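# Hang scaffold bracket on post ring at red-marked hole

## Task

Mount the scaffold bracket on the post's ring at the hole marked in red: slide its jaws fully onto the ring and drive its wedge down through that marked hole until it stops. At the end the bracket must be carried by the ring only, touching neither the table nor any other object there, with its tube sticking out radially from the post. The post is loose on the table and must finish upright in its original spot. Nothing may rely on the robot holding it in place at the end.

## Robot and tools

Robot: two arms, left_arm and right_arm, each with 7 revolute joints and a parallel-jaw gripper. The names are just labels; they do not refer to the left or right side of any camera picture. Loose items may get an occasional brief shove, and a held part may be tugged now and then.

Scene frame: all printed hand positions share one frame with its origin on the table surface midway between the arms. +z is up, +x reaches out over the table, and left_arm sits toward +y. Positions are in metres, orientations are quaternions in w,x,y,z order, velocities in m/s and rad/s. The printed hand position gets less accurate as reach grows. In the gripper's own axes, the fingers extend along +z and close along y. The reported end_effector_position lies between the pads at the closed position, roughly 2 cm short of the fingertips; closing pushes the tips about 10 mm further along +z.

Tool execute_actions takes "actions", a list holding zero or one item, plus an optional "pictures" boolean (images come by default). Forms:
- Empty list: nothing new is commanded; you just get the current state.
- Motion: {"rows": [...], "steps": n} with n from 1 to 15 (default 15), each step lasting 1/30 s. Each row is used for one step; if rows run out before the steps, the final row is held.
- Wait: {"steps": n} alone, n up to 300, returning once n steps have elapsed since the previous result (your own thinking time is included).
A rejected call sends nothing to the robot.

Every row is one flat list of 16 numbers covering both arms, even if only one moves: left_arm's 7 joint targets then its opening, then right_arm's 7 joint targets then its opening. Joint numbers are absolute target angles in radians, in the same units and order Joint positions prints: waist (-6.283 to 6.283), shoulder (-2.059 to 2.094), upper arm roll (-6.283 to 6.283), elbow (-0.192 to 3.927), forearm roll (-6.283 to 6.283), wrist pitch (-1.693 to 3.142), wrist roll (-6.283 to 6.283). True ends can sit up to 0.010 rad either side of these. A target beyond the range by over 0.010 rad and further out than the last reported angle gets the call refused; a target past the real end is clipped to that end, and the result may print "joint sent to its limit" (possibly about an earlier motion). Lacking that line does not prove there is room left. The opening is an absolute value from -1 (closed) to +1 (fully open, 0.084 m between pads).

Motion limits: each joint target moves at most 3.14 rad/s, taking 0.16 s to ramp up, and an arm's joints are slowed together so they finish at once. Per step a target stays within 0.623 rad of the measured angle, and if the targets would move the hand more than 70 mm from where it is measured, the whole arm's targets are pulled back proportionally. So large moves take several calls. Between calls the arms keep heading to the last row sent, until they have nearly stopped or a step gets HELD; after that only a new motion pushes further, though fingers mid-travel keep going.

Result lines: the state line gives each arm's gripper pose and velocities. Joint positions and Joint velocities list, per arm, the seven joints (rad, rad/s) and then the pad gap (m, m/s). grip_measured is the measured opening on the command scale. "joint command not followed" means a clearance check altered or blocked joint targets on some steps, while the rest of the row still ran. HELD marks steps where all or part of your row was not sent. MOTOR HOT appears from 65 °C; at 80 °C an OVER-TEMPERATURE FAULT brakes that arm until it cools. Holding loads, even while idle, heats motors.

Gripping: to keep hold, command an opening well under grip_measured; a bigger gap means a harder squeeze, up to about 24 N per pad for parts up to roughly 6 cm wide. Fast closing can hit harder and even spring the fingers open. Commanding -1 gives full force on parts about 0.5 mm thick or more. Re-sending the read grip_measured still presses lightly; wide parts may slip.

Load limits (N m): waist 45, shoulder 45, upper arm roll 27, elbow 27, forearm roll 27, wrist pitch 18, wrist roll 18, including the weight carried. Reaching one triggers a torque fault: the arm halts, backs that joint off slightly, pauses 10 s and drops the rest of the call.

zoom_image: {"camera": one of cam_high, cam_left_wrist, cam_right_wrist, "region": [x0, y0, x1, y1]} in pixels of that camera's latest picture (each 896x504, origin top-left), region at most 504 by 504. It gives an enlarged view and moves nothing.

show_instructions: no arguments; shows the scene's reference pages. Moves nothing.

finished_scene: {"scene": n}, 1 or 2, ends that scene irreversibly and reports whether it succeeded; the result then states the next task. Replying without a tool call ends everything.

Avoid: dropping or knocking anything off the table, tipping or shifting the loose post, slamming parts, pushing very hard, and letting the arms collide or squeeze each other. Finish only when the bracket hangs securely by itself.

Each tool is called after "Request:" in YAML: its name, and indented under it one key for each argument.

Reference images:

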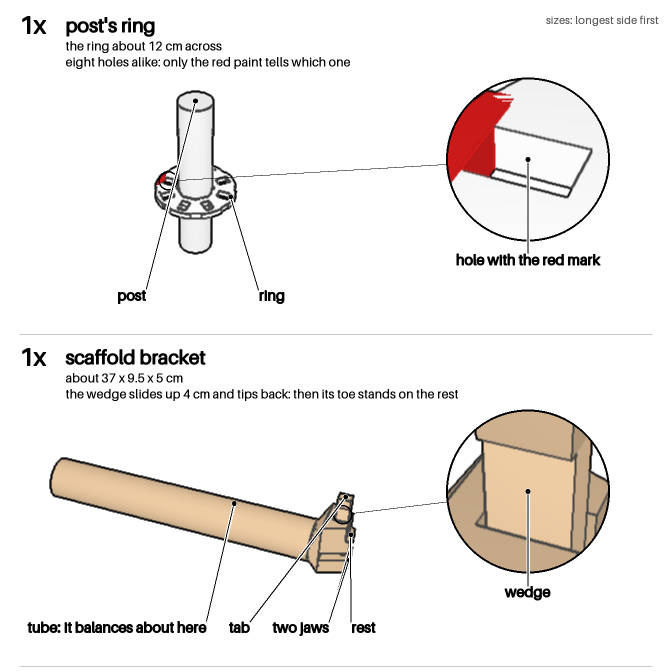

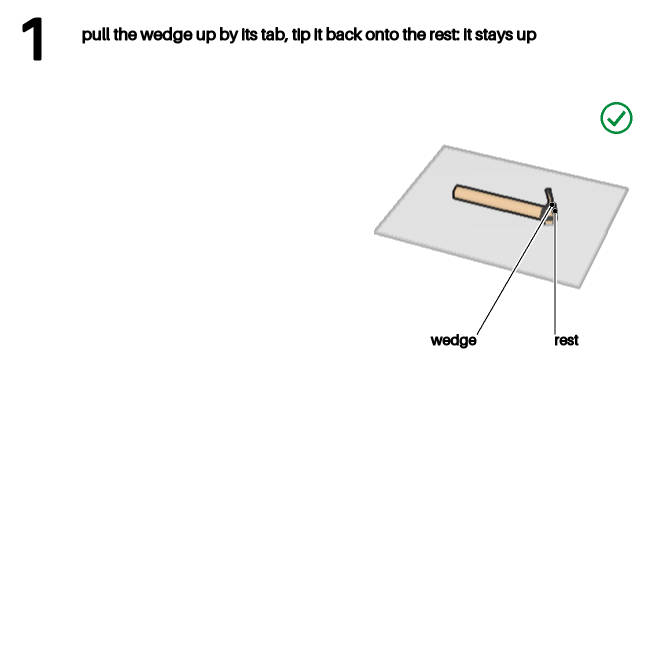

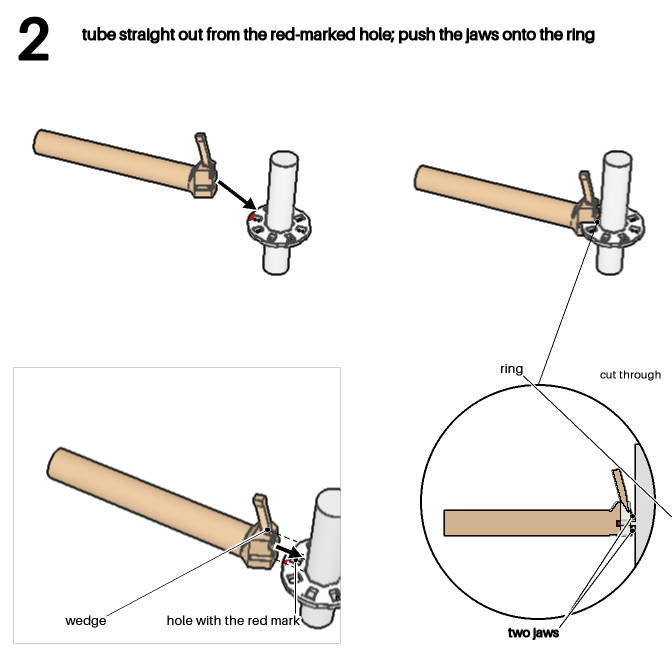

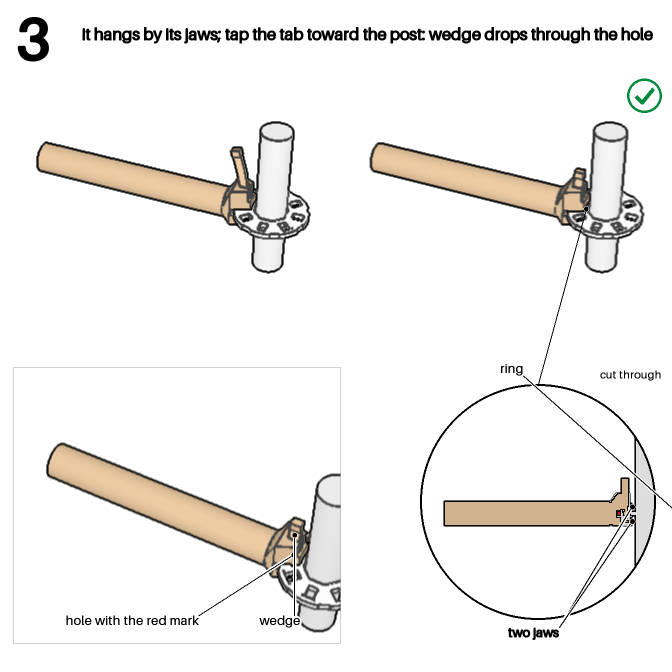

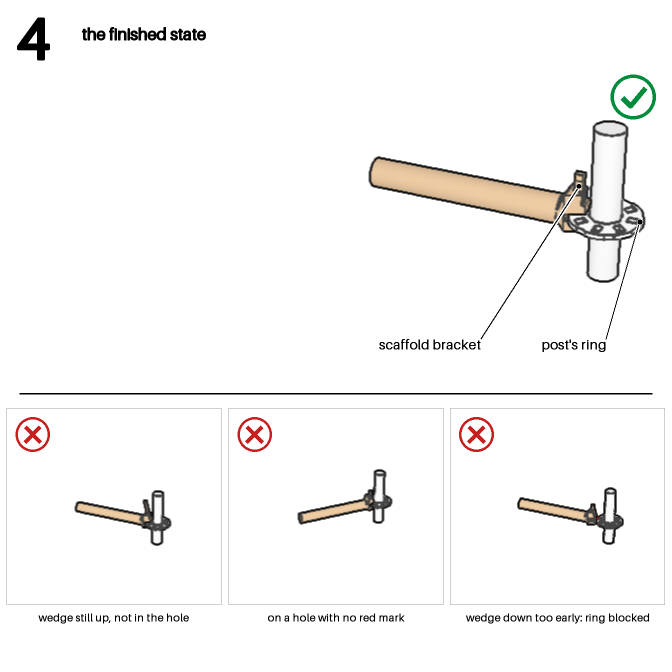

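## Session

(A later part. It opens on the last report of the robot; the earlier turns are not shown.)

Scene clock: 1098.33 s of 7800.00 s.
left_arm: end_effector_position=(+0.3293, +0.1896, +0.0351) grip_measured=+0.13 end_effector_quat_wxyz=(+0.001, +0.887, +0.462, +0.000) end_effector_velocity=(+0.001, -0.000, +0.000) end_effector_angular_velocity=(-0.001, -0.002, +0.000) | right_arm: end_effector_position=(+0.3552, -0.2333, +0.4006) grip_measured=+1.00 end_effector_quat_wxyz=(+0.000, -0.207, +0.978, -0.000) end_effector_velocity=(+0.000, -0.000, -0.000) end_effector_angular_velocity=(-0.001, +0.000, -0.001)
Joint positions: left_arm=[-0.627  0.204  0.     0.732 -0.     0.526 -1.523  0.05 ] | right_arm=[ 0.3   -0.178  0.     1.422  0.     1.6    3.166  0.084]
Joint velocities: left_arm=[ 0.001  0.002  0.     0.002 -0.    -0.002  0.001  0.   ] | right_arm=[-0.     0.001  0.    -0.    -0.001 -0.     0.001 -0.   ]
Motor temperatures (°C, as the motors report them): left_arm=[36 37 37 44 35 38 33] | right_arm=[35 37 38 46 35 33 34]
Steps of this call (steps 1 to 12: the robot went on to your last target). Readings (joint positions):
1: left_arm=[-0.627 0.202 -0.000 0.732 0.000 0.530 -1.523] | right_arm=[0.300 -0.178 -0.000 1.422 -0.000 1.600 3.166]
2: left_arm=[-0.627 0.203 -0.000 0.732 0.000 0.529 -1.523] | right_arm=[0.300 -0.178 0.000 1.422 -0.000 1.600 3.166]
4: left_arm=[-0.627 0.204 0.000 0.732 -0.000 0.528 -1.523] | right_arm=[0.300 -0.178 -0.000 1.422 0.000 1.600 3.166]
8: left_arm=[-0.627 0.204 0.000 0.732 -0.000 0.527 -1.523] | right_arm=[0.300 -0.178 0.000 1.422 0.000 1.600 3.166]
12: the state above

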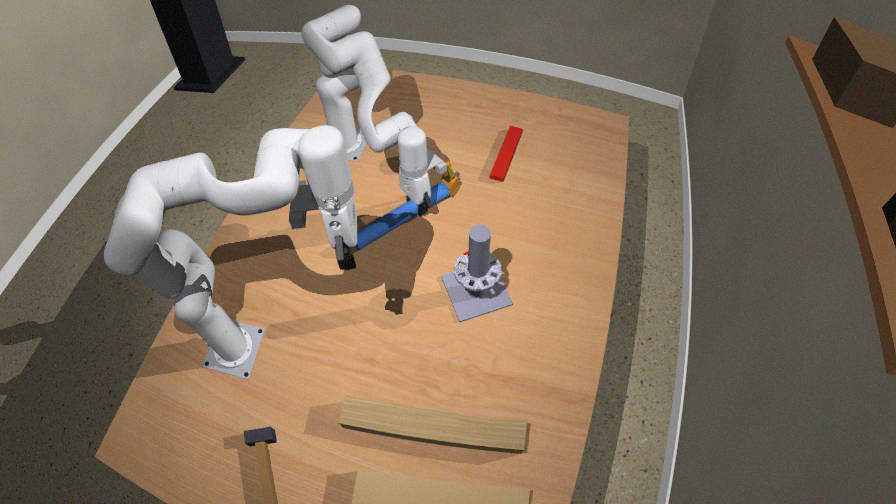

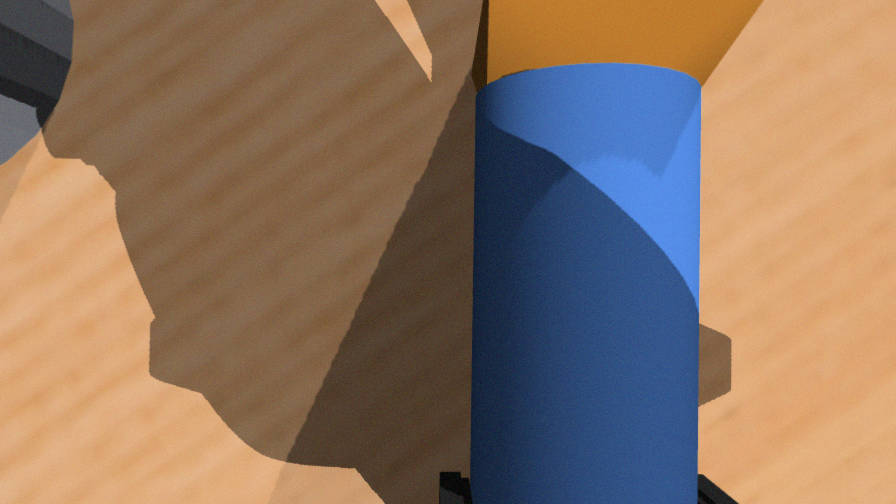

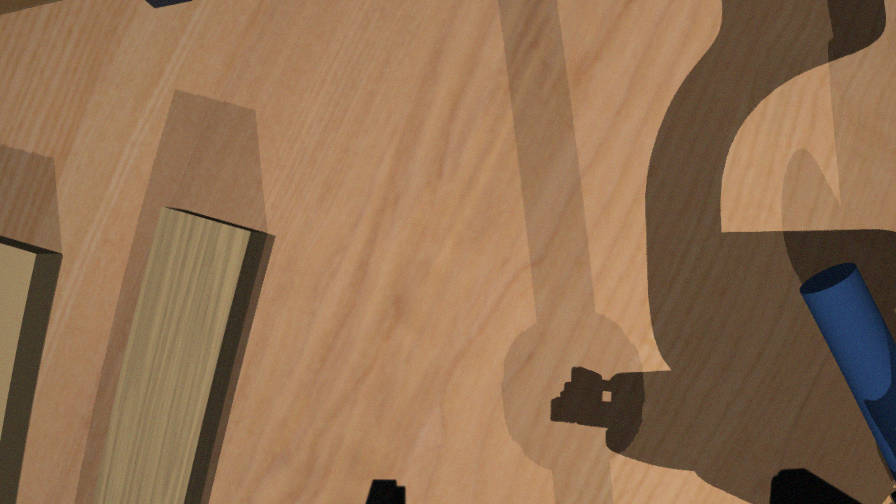

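Request:
execute_actions:
  actions:
    - {"rows": [[-0.6269,0.2057,0,0.7316,0,0.5259,-1.5229,0.1,0.3,-0.178,0,1.422,0,1.6,3.166,1],[-0.6269,0.2057,0,0.7316,0,0.5259,-1.5229,0.2,0.3,-0.178,0,1.422,0,1.6,3.166,1],[-0.6269,0.2057,0,0.7316,0,0.5259,-1.5229,0.35,0.3,-0.178,0,1.422,0,1.6,3.166,1],[-0.6269,0.2057,0,0.7316,0,0.5259,-1.5229,0.5,0.3,-0.178,0,1.422,0,1.6,3.166,1],[-0.6269,0.2057,0,0.7316,0,0.5259,-1.5229,0.6,0.3,-0.178,0,1.422,0,1.6,3.166,1],[-0.6269,0.2057,0,0.7316,0,0.5259,-1.5229,0.6,0.3,-0.178,0,1.422,0,1.6,3.166,1],[-0.6269,0.2057,0,0.7316,0,0.5259,-1.5229,0.6,0.3,-0.178,0,1.422,0,1.6,3.166,1],[-0.6185,0.2068,0,0.7325,0,0.5257,-1.5135,0.6,0.3,-0.178,0,1.422,0,1.6,3.166,1],[-0.61,0.2079,0,0.7334,0,0.5256,-1.504,0.6,0.3,-0.178,0,1.422,0,1.6,3.166,1],[-0.6016,0.2089,0,0.7344,0,0.5254,-1.4946,0.6,0.3,-0.178,0,1.422,0,1.6,3.166,1],[-0.5932,0.21,0,0.7353,0,0.5253,-1.4852,0.6,0.3,-0.178,0,1.422,0,1.6,3.166,1],[-0.5848,0.2111,0,0.7362,0,0.5251,-1.4758,0.6,0.3,-0.178,0,1.422,0,1.6,3.166,1]], "steps": 15}
  pictures: false

Request:
execute_actions:
  actions:
    - {"rows": [[-0.5848,0.2111,0,0.7362,0,0.5251,-1.4758,0.6,0.3,-0.178,0,1.422,0,1.6,3.166,1],[-0.5848,0.2111,0,0.7362,0,0.5251,-1.4758,0.6,0.3,-0.178,0,1.422,0,1.6,3.166,1],[-0.5848,0.2111,0,0.7362,0,0.5251,-1.4758,0.55,0.3,-0.178,0,1.422,0,1.6,3.166,1],[-0.5848,0.2111,0,0.7362,0,0.5251,-1.4758,0.45,0.3,-0.178,0,1.422,0,1.6,3.166,1],[-0.5848,0.2111,0,0.7362,0,0.5251,-1.4758,0.36,0.3,-0.178,0,1.422,0,1.6,3.166,1],[-0.5848,0.2111,0,0.7362,0,0.5251,-1.4758,0.28,0.3,-0.178,0,1.422,0,1.6,3.166,1],[-0.5848,0.2111,0,0.7362,0,0.5251,-1.4758,0.22,0.3,-0.178,0,1.422,0,1.6,3.166,1],[-0.5848,0.2111,0,0.7362,0,0.5251,-1.4758,0.17,0.3,-0.178,0,1.422,0,1.6,3.166,1],[-0.5848,0.2111,0,0.7362,0,0.5251,-1.4758,0.13,0.3,-0.178,0,1.422,0,1.6,3.166,1],[-0.5848,0.2111,0,0.7362,0,0.5251,-1.4758,0.09,0.3,-0.178,0,1.422,0,1.6,3.166,1],[-0.5848,0.2111,0,0.7362,0,0.5251,-1.4758,0.0,0.3,-0.178,0,1.422,0,1.6,3.166,1],[-0.5848,0.2111,0,0.7362,0,0.5251,-1.4758,-0.2,0.3,-0.178,0,1.422,0,1.6,3.166,1],[-0.5848,0.2111,0,0.7362,0,0.5251,-1.4758,-0.5,0.3,-0.178,0,1.422,0,1.6,3.166,1],[-0.5848,0.2111,0,0.7362,0,0.5251,-1.4758,-0.8,0.3,-0.178,0,1.422,0,1.6,3.166,1],[-0.5848,0.2111,0,0.7362,0,0.5251,-1.4758,-1,0.3,-0.178,0,1.422,0,1.6,3.166,1]], "steps": 15}

Scene clock: 1146.77 s of 7800.00 s.
left_arm: end_effector_position=(+0.3378, +0.2031, +0.0333) grip_measured=+0.59 end_effector_quat_wxyz=(-0.000, +0.887, +0.461, -0.000) end_effector_velocity=(+0.028, +0.045, -0.001) end_effector_angular_velocity=(+0.004, -0.001, +0.023) | right_arm: end_effector_position=(+0.3552, -0.2333, +0.4006) grip_measured=+1.00 end_effector_quat_wxyz=(+0.000, -0.207, +0.978, -0.000) end_effector_velocity=(+0.000, +0.000, -0.000) end_effector_angular_velocity=(-0.000, +0.001, -0.001)
Joint positions: left_arm=[-0.591  0.211  0.002  0.735 -0.     0.525 -1.484  0.069] | right_arm=[ 0.3   -0.178  0.     1.422  0.     1.6    3.166  0.084]
Joint velocities: left_arm=[ 0.102  0.008  0.019  0.007 -0.001  0.     0.099 -0.   ] | right_arm=[ 0.     0.001 -0.    -0.     0.    -0.     0.001 -0.   ]
Motor temperatures (°C, as the motors report them): left_arm=[36 36 37 42 35 38 33] | right_arm=[35 37 38 46 35 33 34]
Steps of this call (steps 1 to 15: the robot went on to your last target; steps 16 to 90: nothing new was sent; then 44.93 s passed at rest; steps 91 to 105: all 15 steps of this action). Readings (joint positions):
91: left_arm=[-0.627 0.206 0.000 0.732 0.000 0.526 -1.523] | right_arm=[0.300 -0.178 0.000 1.422 0.000 1.600 3.166]
92: left_arm=[-0.627 0.206 -0.000 0.732 0.000 0.525 -1.523] | right_arm=[0.300 -0.178 -0.000 1.422 -0.000 1.600 3.166]
94: left_arm=[-0.627 0.209 -0.001 0.730 -0.000 0.525 -1.523] | right_arm=[0.300 -0.178 0.000 1.422 -0.000 1.600 3.166]
98: left_arm=[-0.627 0.208 -0.000 0.730 -0.000 0.525 -1.523] | right_arm=[0.300 -0.178 -0.000 1.422 -0.000 1.600 3.166]
105: the state above

Scene clock: 1147.27 s of 7800.00 s.
left_arm: end_effector_position=(+0.3391, +0.2042, +0.0336) grip_measured=+0.13 end_effector_quat_wxyz=(+0.000, +0.888, +0.459, +0.000) end_effector_velocity=(+0.000, -0.000, +0.000) end_effector_angular_velocity=(-0.000, -0.001, -0.002) | right_arm: end_effector_position=(+0.3552, -0.2333, +0.4006) grip_measured=+1.00 end_effector_quat_wxyz=(+0.000, -0.207, +0.978, -0.000) end_effector_velocity=(-0.000, +0.000, +0.000) end_effector_angular_velocity=(+0.001, +0.000, +0.003)
Joint positions: left_arm=[-0.585  0.211 -0.     0.736 -0.     0.525 -1.476  0.05 ] | right_arm=[ 0.3   -0.178  0.     1.422 -0.     1.6    3.166  0.084]
Joint velocities: left_arm=[ 0.     0.    -0.     0.001  0.     0.     0.001  0.   ] | right_arm=[-0.    -0.001  0.    -0.     0.001  0.    -0.003 -0.   ]
Motor temperatures (°C, as the motors report them): left_arm=[36 36 37 42 35 38 33] | right_arm=[35 37 38 46 35 33 34]
Steps of this call (steps 1 to 15: all 15 steps of this action). Readings (joint positions):
1: left_arm=[-0.588 0.211 0.002 0.736 -0.000 0.525 -1.481] | right_arm=[0.300 -0.178 0.000 1.422 -0.000 1.600 3.166]
2: left_arm=[-0.587 0.211 0.001 0.736 -0.000 0.525 -1.480] | right_arm=[0.300 -0.178 0.000 1.422 0.000 1.600 3.166]
4: left_arm=[-0.586 0.211 0.000 0.736 -0.000 0.525 -1.478] | right_arm=[0.300 -0.178 -0.000 1.422 -0.000 1.600 3.166]
8: left_arm=[-0.585 0.211 -0.000 0.736 0.000 0.525 -1.476] | right_arm=[0.300 -0.178 0.000 1.422 0.000 1.600 3.166]
15: the state above

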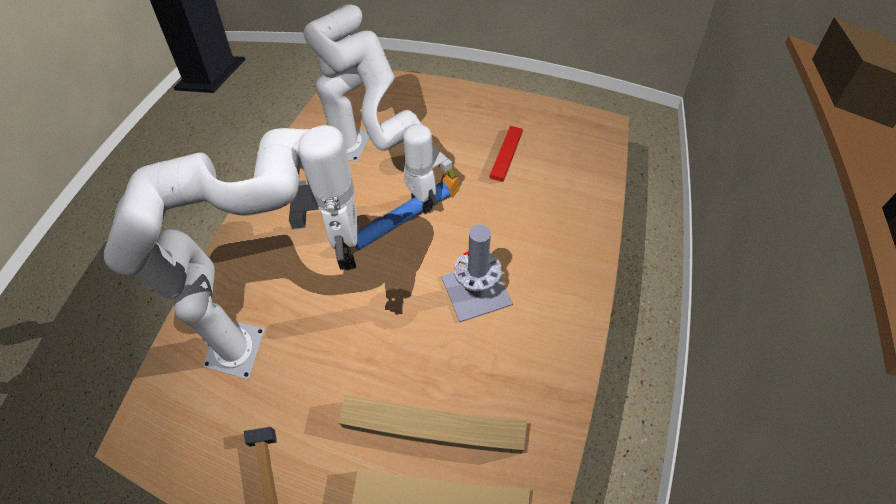

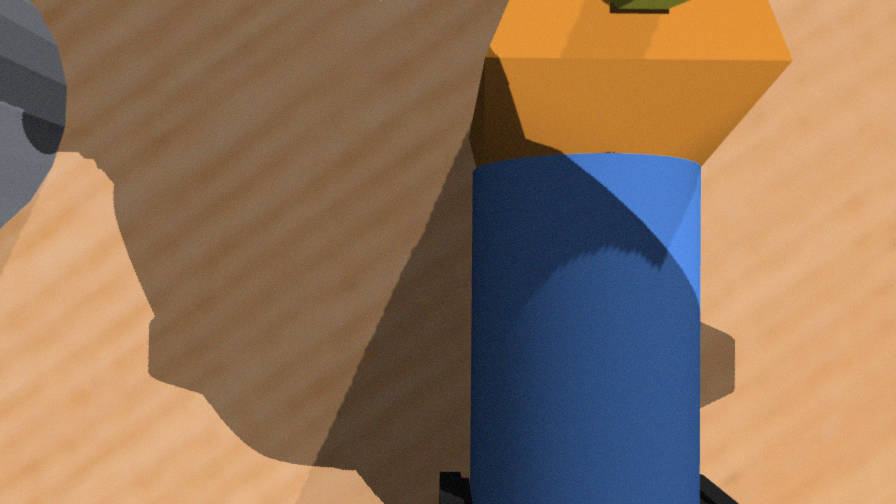

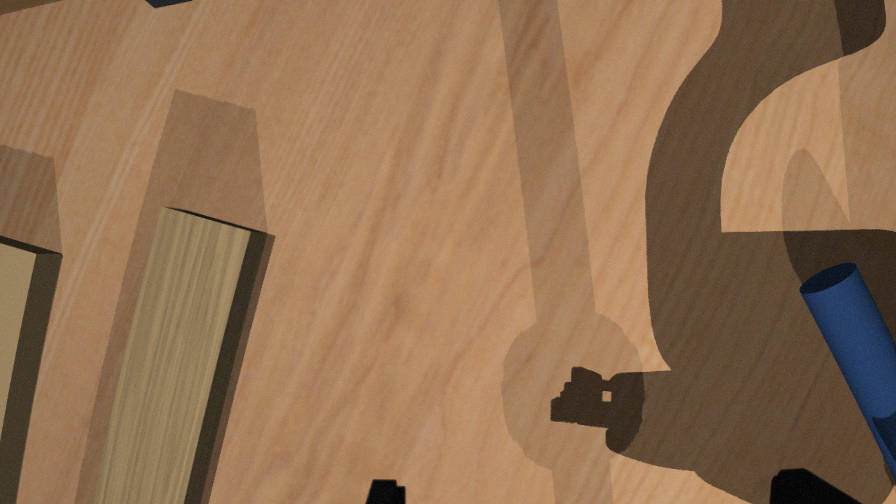

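Request:
execute_actions:
  actions:
    - {"rows": [[-0.5848,0.2101,0,0.7363,0,0.5262,-1.4758,-1,0.3,-0.178,0,1.422,0,1.6,3.166,1],[-0.5848,0.2086,0,0.7366,0,0.528,-1.4758,-1,0.3,-0.178,0,1.422,0,1.6,3.166,1],[-0.5848,0.2066,0,0.7369,0,0.5303,-1.4758,-1,0.3,-0.178,0,1.422,0,1.6,3.166,1],[-0.5848,0.2041,0,0.7372,0,0.5331,-1.4758,-1,0.3,-0.178,0,1.422,0,1.6,3.166,1],[-0.5848,0.2011,0,0.7377,0,0.5366,-1.4758,-1,0.3,-0.178,0,1.422,0,1.6,3.166,1],[-0.5848,0.1981,0,0.7382,0,0.5401,-1.4758,-1,0.3,-0.178,0,1.422,0,1.6,3.166,1],[-0.5848,0.1951,0,0.7386,0,0.5435,-1.4758,-1,0.3,-0.178,0,1.422,0,1.6,3.166,1],[-0.5848,0.1921,0,0.7391,0,0.547,-1.4758,-1,0.3,-0.178,0,1.422,0,1.6,3.166,1],[-0.5848,0.1891,0,0.7396,0,0.5505,-1.4758,-1,0.3,-0.178,0,1.422,0,1.6,3.166,1],[-0.5848,0.1861,0,0.7401,0,0.554,-1.4758,-1,0.3,-0.178,0,1.422,0,1.6,3.166,1],[-0.5848,0.1831,0,0.7406,0,0.5575,-1.4758,-1,0.3,-0.178,0,1.422,0,1.6,3.166,1],[-0.5848,0.1801,0,0.7412,0,0.5611,-1.4758,-1,0.3,-0.178,0,1.422,0,1.6,3.166,1],[-0.5848,0.1771,0,0.7417,0,0.5646,-1.4758,-1,0.3,-0.178,0,1.422,0,1.6,3.166,1],[-0.5848,0.1751,0,0.7421,0,0.567,-1.4758,-1,0.3,-0.178,0,1.422,0,1.6,3.166,1],[-0.5848,0.1741,0,0.7422,0,0.5681,-1.4758,-1,0.3,-0.178,0,1.422,0,1.6,3.166,1]], "steps": 15}
  pictures: false

Request:
execute_actions:
  actions:
    - {"steps": 30}

Scene clock: 1163.77 s of 7800.00 s.
left_arm: end_effector_position=(+0.3393, +0.2046, +0.0449) grip_measured=+0.13 end_effector_quat_wxyz=(-0.001, +0.888, +0.460, -0.000) end_effector_velocity=(+0.011, -0.008, +0.040) end_effector_angular_velocity=(-0.018, -0.030, -0.002) | right_arm: end_effector_position=(+0.3552, -0.2333, +0.4006) grip_measured=+1.00 end_effector_quat_wxyz=(+0.000, -0.207, +0.978, -0.000) end_effector_velocity=(+0.000, -0.000, -0.000) end_effector_angular_velocity=(-0.002, -0.000, +0.001)
Joint positions: left_arm=[-0.585  0.181  0.     0.741  0.     0.561 -1.476  0.05 ] | right_arm=[ 0.3   -0.178 -0.     1.422  0.     1.6    3.166  0.084]
Joint velocities: left_arm=[-0.001 -0.085 -0.002  0.029 -0.001  0.08  -0.001  0.   ] | right_arm=[-0.     0.001  0.     0.    -0.002  0.    -0.001  0.   ]
Motor temperatures (°C, as the motors report them): left_arm=[36 36 37 43 35 38 33] | right_arm=[35 37 38 46 35 33 34]
Steps of this call (steps 1 to 15: the robot went on to your last target; steps 16 to 90: nothing new was sent; then 13.00 s passed at rest; steps 91 to 105: all 15 steps of this action). Readings (joint positions):
91: left_arm=[-0.585 0.211 -0.000 0.736 -0.000 0.525 -1.476] | right_arm=[0.300 -0.178 0.000 1.422 0.000 1.600 3.166]
92: left_arm=[-0.585 0.211 -0.000 0.736 0.000 0.525 -1.476] | right_arm=[0.300 -0.178 -0.000 1.422 0.000 1.600 3.166]
94: left_arm=[-0.585 0.210 0.001 0.736 0.000 0.528 -1.476] | right_arm=[0.300 -0.178 0.000 1.422 0.000 1.600 3.166]
98: left_arm=[-0.584 0.204 0.002 0.733 0.000 0.539 -1.476] | right_arm=[0.300 -0.178 -0.000 1.422 0.000 1.600 3.166]
105: the state above

Scene clock: 1164.77 s of 7800.00 s.
left_arm: end_effector_position=(+0.3396, +0.2041, +0.0480) grip_measured=+0.13 end_effector_quat_wxyz=(+0.000, +0.888, +0.459, +0.000) end_effector_velocity=(-0.000, +0.002, -0.001) end_effector_angular_velocity=(+0.002, +0.002, +0.003) | right_arm: end_effector_position=(+0.3552, -0.2333, +0.4006) grip_measured=+1.00 end_effector_quat_wxyz=(-0.000, -0.207, +0.978, -0.000) end_effector_velocity=(-0.000, +0.000, -0.000) end_effector_angular_velocity=(+0.000, +0.001, -0.000)
Joint positions: left_arm=[-0.585  0.174 -0.     0.742 -0.     0.568 -1.476  0.05 ] | right_arm=[ 0.3   -0.178 -0.     1.422  0.     1.6    3.166  0.084]
Joint velocities: left_arm=[ 0.001  0.     0.002 -0.002  0.     0.    -0.001 -0.   ] | right_arm=[ 0.     0.     0.    -0.     0.    -0.     0.001  0.   ]
Motor temperatures (°C, as the motors report them): left_arm=[36 36 37 43 35 38 33] | right_arm=[35 37 38 46 35 33 34]
Steps of this call (steps 1 to 15: the robot went on to your last target; steps 16 to 30: nothing new was sent). Readings (joint positions):
1: left_arm=[-0.585 0.179 0.000 0.741 0.000 0.563 -1.476] | right_arm=[0.300 -0.178 0.000 1.422 0.000 1.600 3.166]
2: left_arm=[-0.585 0.177 0.000 0.742 0.000 0.565 -1.476] | right_arm=[0.300 -0.178 -0.000 1.422 0.000 1.600 3.166]
4: left_arm=[-0.585 0.176 0.000 0.742 0.000 0.566 -1.476] | right_arm=[0.300 -0.178 0.000 1.422 0.000 1.600 3.166]
8: left_arm=[-0.584 0.175 0.001 0.741 0.000 0.568 -1.476] | right_arm=[0.300 -0.178 -0.000 1.422 0.000 1.600 3.166]
30: the state above
All arms were judged still, so your last target was given up. Only a new action makes them travel on or press farther. Fingers that are still opening or closing keep moving.

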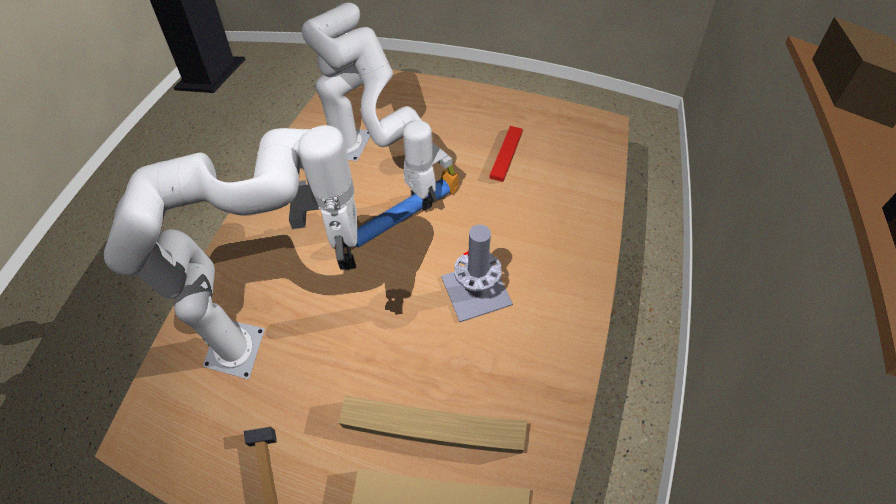

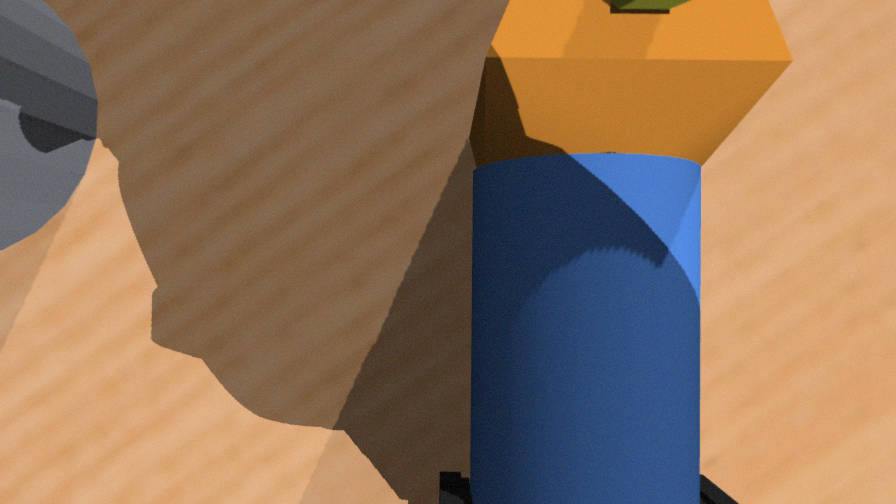

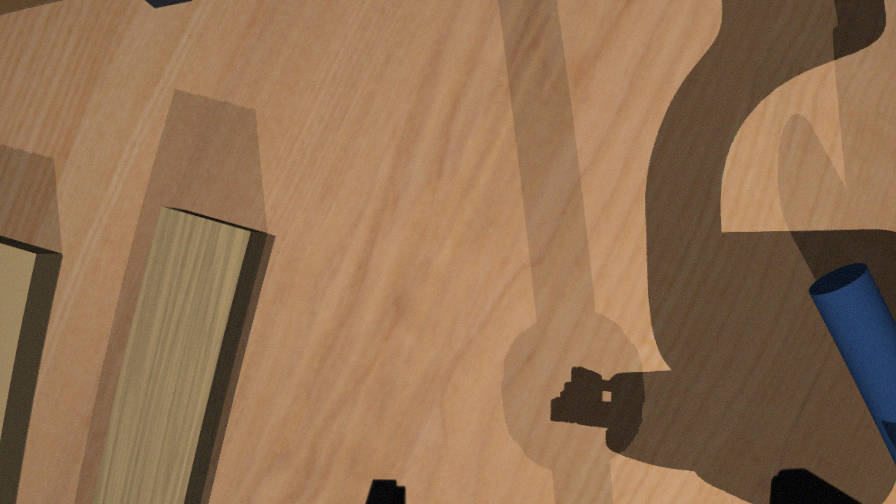

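Request:
execute_actions:
  actions:
    - {"rows": [[-0.5848,0.1721,0,0.7426,0,0.5705,-1.4758,-1,0.29,-0.15,0,1.39,0,1.49,3.165,1],[-0.5848,0.1681,0,0.7434,0,0.5753,-1.4758,-1,0.28,-0.124,0,1.36,0,1.39,3.164,1],[-0.5848,0.1621,0,0.7447,0,0.5826,-1.4758,-1,0.275,-0.1,0,1.332,0,1.29,3.163,1],[-0.5848,0.1551,0,0.7462,0,0.5911,-1.4758,-1,0.267,-0.074,0,1.302,0,1.19,3.163,1],[-0.5848,0.1481,0,0.7476,0,0.5995,-1.4758,-1,0.258,-0.048,0,1.272,0,1.086,3.162,1],[-0.5848,0.1411,0,0.7491,0,0.608,-1.4758,-1,0.25,-0.021,0,1.242,0,0.983,3.161,1],[-0.5848,0.1341,0,0.7506,0,0.6165,-1.4758,-1,0.242,0.005,0,1.212,0,0.881,3.16,1],[-0.5848,0.1271,0,0.752,0,0.6249,-1.4758,-1,0.233,0.031,0,1.182,0,0.778,3.159,1],[-0.5848,0.1201,0,0.7535,0,0.6334,-1.4758,-1,0.225,0.057,0,1.152,0,0.675,3.159,1],[-0.5848,0.1131,0,0.7549,0,0.6418,-1.4758,-1,0.217,0.083,0,1.122,0,0.572,3.158,1],[-0.5848,0.1061,0,0.7564,0,0.6503,-1.4758,-1,0.208,0.109,0,1.092,0,0.47,3.157,1],[-0.5848,0.0991,0,0.7579,0,0.6588,-1.4758,-1,0.2,0.135,0,1.062,0,0.367,3.156,1],[-0.5848,0.0921,0,0.7593,0,0.6672,-1.4758,-1,0.192,0.161,0,1.032,0,0.264,3.155,1],[-0.5848,0.0851,0,0.7608,0,0.6757,-1.4758,-1,0.183,0.187,0,1.002,0,0.161,3.155,1],[-0.5848,0.0781,0,0.7622,0,0.6841,-1.4758,-1,0.175,0.213,0,0.972,0,0.059,3.154,1]], "steps": 15}
  pictures: false

Request:
execute_actions:
  actions:
    - {"rows": [[-0.5848,0.0711,0,0.7637,0,0.6926,-1.4758,-1,0.167,0.24,0,0.942,0,-0.044,3.153,1],[-0.5848,0.0645,0,0.7665,0,0.702,-1.4758,-1,0.158,0.266,0,0.912,0,-0.147,3.152,1],[-0.5848,0.058,0,0.7697,0,0.7117,-1.4758,-1,0.15,0.292,0,0.882,0,-0.25,3.151,1],[-0.5848,0.0515,0,0.7728,0,0.7213,-1.4758,-1,0.142,0.318,0,0.852,0,-0.352,3.151,1],[-0.5848,0.045,0,0.7759,0,0.7309,-1.4758,-1,0.133,0.344,0,0.822,0,-0.455,3.15,1],[-0.5848,0.0385,0,0.7791,0,0.7406,-1.4758,-1,0.125,0.37,0,0.792,0,-0.558,3.149,1],[-0.5848,0.032,0,0.7822,0,0.7502,-1.4758,-1,0.117,0.396,0,0.762,0,-0.661,3.148,1],[-0.5848,0.0255,0,0.7854,0,0.7599,-1.4758,-1,0.108,0.422,0,0.732,0,-0.763,3.147,1],[-0.5848,0.019,0,0.7885,0,0.7695,-1.4758,-1,0.1,0.448,0,0.702,0,-0.866,3.146,1],[-0.5848,0.0125,0,0.7916,0,0.7791,-1.4758,-1,0.092,0.474,0,0.672,0,-0.969,3.146,1],[-0.5848,0.006,0,0.7948,0,0.7888,-1.4758,-1,0.083,0.5,0,0.642,0,-1.072,3.145,1],[-0.5848,0.0,0,0.7977,0,0.7977,-1.4758,-1,0.075,0.527,0,0.612,0,-1.174,3.144,1],[-0.5848,-0.005,0,0.8001,0,0.8051,-1.4758,-1,0.067,0.553,0,0.582,0,-1.277,3.143,1],[-0.5848,-0.009,0,0.802,0,0.811,-1.4758,-1,0.058,0.579,0,0.552,0,-1.38,3.142,1],[-0.5848,-0.0116,0,0.8033,0,0.8149,-1.4758,-1,0.05,0.6049,0,0.5222,0,-1.4827,3.1416,1]], "steps": 15}
  pictures: false

Request:
execute_actions:
  actions:
    - {"steps": 30}

Scene clock: 1258.77 s of 7800.00 s.
left_arm: end_effector_position=(+0.3398, +0.2041, +0.0780) grip_measured=+0.13 end_effector_quat_wxyz=(+0.000, +0.888, +0.460, +0.000) end_effector_velocity=(-0.005, +0.003, +0.082) end_effector_angular_velocity=(+0.004, +0.007, +0.002) | right_arm: end_effector_position=(+0.4743, -0.2103, +0.2896) grip_measured=+1.00 end_effector_quat_wxyz=(+0.118, -0.181, +0.976, +0.024) end_effector_velocity=(+0.192, -0.019, -0.382) end_effector_angular_velocity=(+0.108, -0.276, -0.154)
Joint positions: left_arm=[-0.585  0.1   -0.     0.758 -0.     0.657 -1.476  0.05 ] | right_arm=[ 0.244 -0.002 -0.     1.22  -0.     0.98   3.16   0.084]
Joint velocities: left_arm=[ 0.    -0.205  0.001  0.039 -0.     0.252 -0.001 -0.   ] | right_arm=[-0.168  0.527 -0.001 -0.604 -0.    -1.427 -0.015 -0.   ]
Motor temperatures (°C, as the motors report them): left_arm=[36 37 37 46 35 38 33] | right_arm=[35 37 38 46 35 33 34]
Steps of this call (steps 1 to 90: nothing new was sent; then 90.50 s passed at rest; steps 91 to 105: all 15 steps of this action). Readings (joint positions):
91: left_arm=[-0.585 0.174 0.000 0.742 0.000 0.568 -1.476] | right_arm=[0.300 -0.178 0.000 1.422 -0.000 1.600 3.166]
92: left_arm=[-0.585 0.174 0.000 0.742 0.000 0.569 -1.476] | right_arm=[0.300 -0.177 0.000 1.421 0.000 1.595 3.166]
94: left_arm=[-0.585 0.170 0.000 0.743 -0.000 0.574 -1.476] | right_arm=[0.296 -0.169 0.001 1.411 0.000 1.552 3.166]
98: left_arm=[-0.585 0.148 0.000 0.747 -0.000 0.600 -1.476] | right_arm=[0.279 -0.114 -0.000 1.349 -0.000 1.349 3.164]
105: the state above

Scene clock: 1259.27 s of 7800.00 s.
left_arm: end_effector_position=(+0.3395, +0.2043, +0.1235) grip_measured=+0.13 end_effector_quat_wxyz=(+0.000, +0.888, +0.460, +0.000) end_effector_velocity=(-0.000, -0.000, +0.080) end_effector_angular_velocity=(-0.005, -0.009, +0.000) | right_arm: end_effector_position=(+0.4864, -0.2548, +0.0822) grip_measured=+1.00 end_effector_quat_wxyz=(+0.122, -0.143, +0.982, +0.019) end_effector_velocity=(-0.132, -0.137, -0.409) end_effector_angular_velocity=(-0.064, +0.195, -0.158)
Joint positions: left_arm=[-0.585  0.003 -0.     0.796  0.     0.793 -1.476  0.05 ] | right_arm=[ 0.157  0.269 -0.     0.909 -0.     0.392  3.152  0.084]
Joint velocities: left_arm=[-0.    -0.158 -0.     0.077 -0.     0.225 -0.     0.   ] | right_arm=[-0.174  0.544  0.001 -0.624  0.001 -0.962 -0.017 -0.   ]
Motor temperatures (°C, as the motors report them): left_arm=[36 37 37 46 35 38 33] | right_arm=[35 37 38 46 35 33 34]
Steps of this call (steps 1 to 15: all 15 steps of this action). Readings (joint positions):
1: left_arm=[-0.585 0.094 -0.000 0.759 -0.000 0.665 -1.476] | right_arm=[0.238 0.016 -0.000 1.200 -0.000 0.933 3.160]
2: left_arm=[-0.585 0.087 0.000 0.760 -0.000 0.674 -1.476] | right_arm=[0.232 0.034 -0.000 1.179 -0.000 0.887 3.159]
4: left_arm=[-0.585 0.073 0.000 0.764 -0.000 0.691 -1.476] | right_arm=[0.221 0.070 -0.000 1.138 -0.000 0.800 3.158]
8: left_arm=[-0.585 0.047 0.000 0.775 0.000 0.728 -1.476] | right_arm=[0.198 0.142 -0.000 1.055 -0.000 0.638 3.156]
15: the state above

Scene clock: 1269.50 s of 7800.00 s.
left_arm: end_effector_position=(+0.3391, +0.2045, +0.1306) grip_measured=+0.13 end_effector_quat_wxyz=(-0.000, +0.888, +0.460, +0.000) end_effector_velocity=(+0.000, -0.001, +0.000) end_effector_angular_velocity=(-0.000, -0.001, -0.001) | right_arm: end_effector_position=(+0.4714, -0.2775, +0.0368) grip_measured=+1.00 end_effector_quat_wxyz=(+0.145, -0.127, +0.981, +0.020) end_effector_velocity=(+0.000, +0.001, +0.001) end_effector_angular_velocity=(+0.001, -0.001, -0.001)
Joint positions: left_arm=[-0.585 -0.012 -0.     0.803 -0.     0.815 -1.476  0.05 ] | right_arm=[ 0.122  0.324  0.001  0.783 -0.     0.165  3.149  0.084]
Joint velocities: left_arm=[-0.001  0.    -0.     0.001  0.     0.    -0.     0.   ] | right_arm=[ 0.001 -0.002  0.    -0.    -0.     0.     0.002 -0.   ]
Motor temperatures (°C, as the motors report them): left_arm=[36 37 37 46 35 38 33] | right_arm=[35 37 38 45 35 33 34]
TORQUE FAULT: the external load on joint 2 (shoulder) of the right arm reached its load limit, and that arm stopped for 10 seconds. A torque fault stops only its own arm. That arm's remaining commands of this call were not run. Joint 2 (shoulder) of that arm moved back by up to 3 degrees. That arm holds there, with its grip as last carried out, and accepts commands again: back off and push less far. That arm stops again, at the same cost, whenever a joint's load reaches its limit.
The stop of the right arm began at step 7 of this call (marked STOPPED below). From that step on that arm followed nothing that you had sent. Nothing is kept back now, and the robot has no last target.
Steps of this call (steps 1 to 30: the robot went on to your last target; steps 31 to 307: the stop continued). Readings (joint positions):
1: left_arm=[-0.585 -0.002 -0.000 0.799 0.000 0.800 -1.476] | right_arm=[0.152 0.287 -0.000 0.888 -0.000 0.360 3.151]
2: left_arm=[-0.585 -0.006 -0.000 0.801 0.000 0.805 -1.476] | right_arm=[0.146 0.305 -0.000 0.867 -0.000 0.327 3.151]
4: left_arm=[-0.585 -0.009 -0.000 0.803 0.000 0.810 -1.476] | right_arm=[0.134 0.341 -0.000 0.825 -0.000 0.255 3.150]
7: left_arm=[-0.585 -0.010 0.000 0.802 -0.000 0.814 -1.476] | right_arm=[0.122 0.372 0.002 0.787 -0.000 0.159 3.149] STOPPED (the right arm)
8: left_arm=[-0.585 -0.010 0.000 0.802 -0.000 0.814 -1.476] | right_arm=[0.122 0.370 0.002 0.787 -0.000 0.163 3.149]
307: the state above

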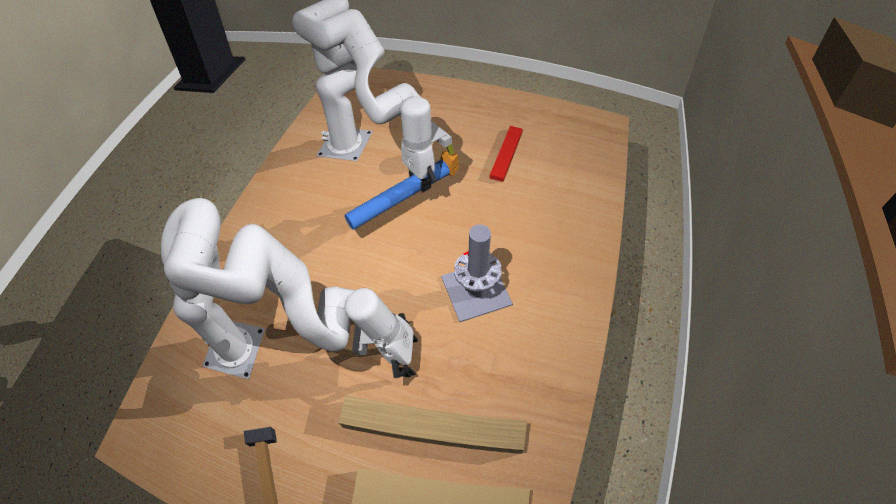

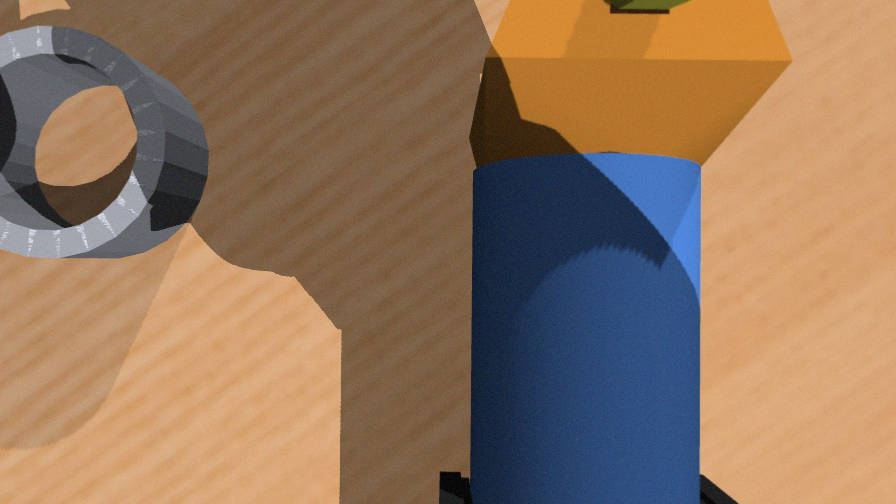

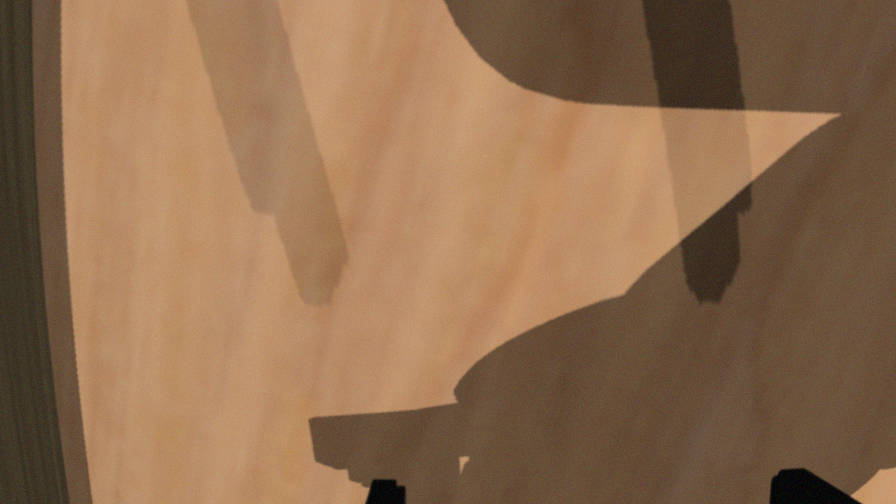

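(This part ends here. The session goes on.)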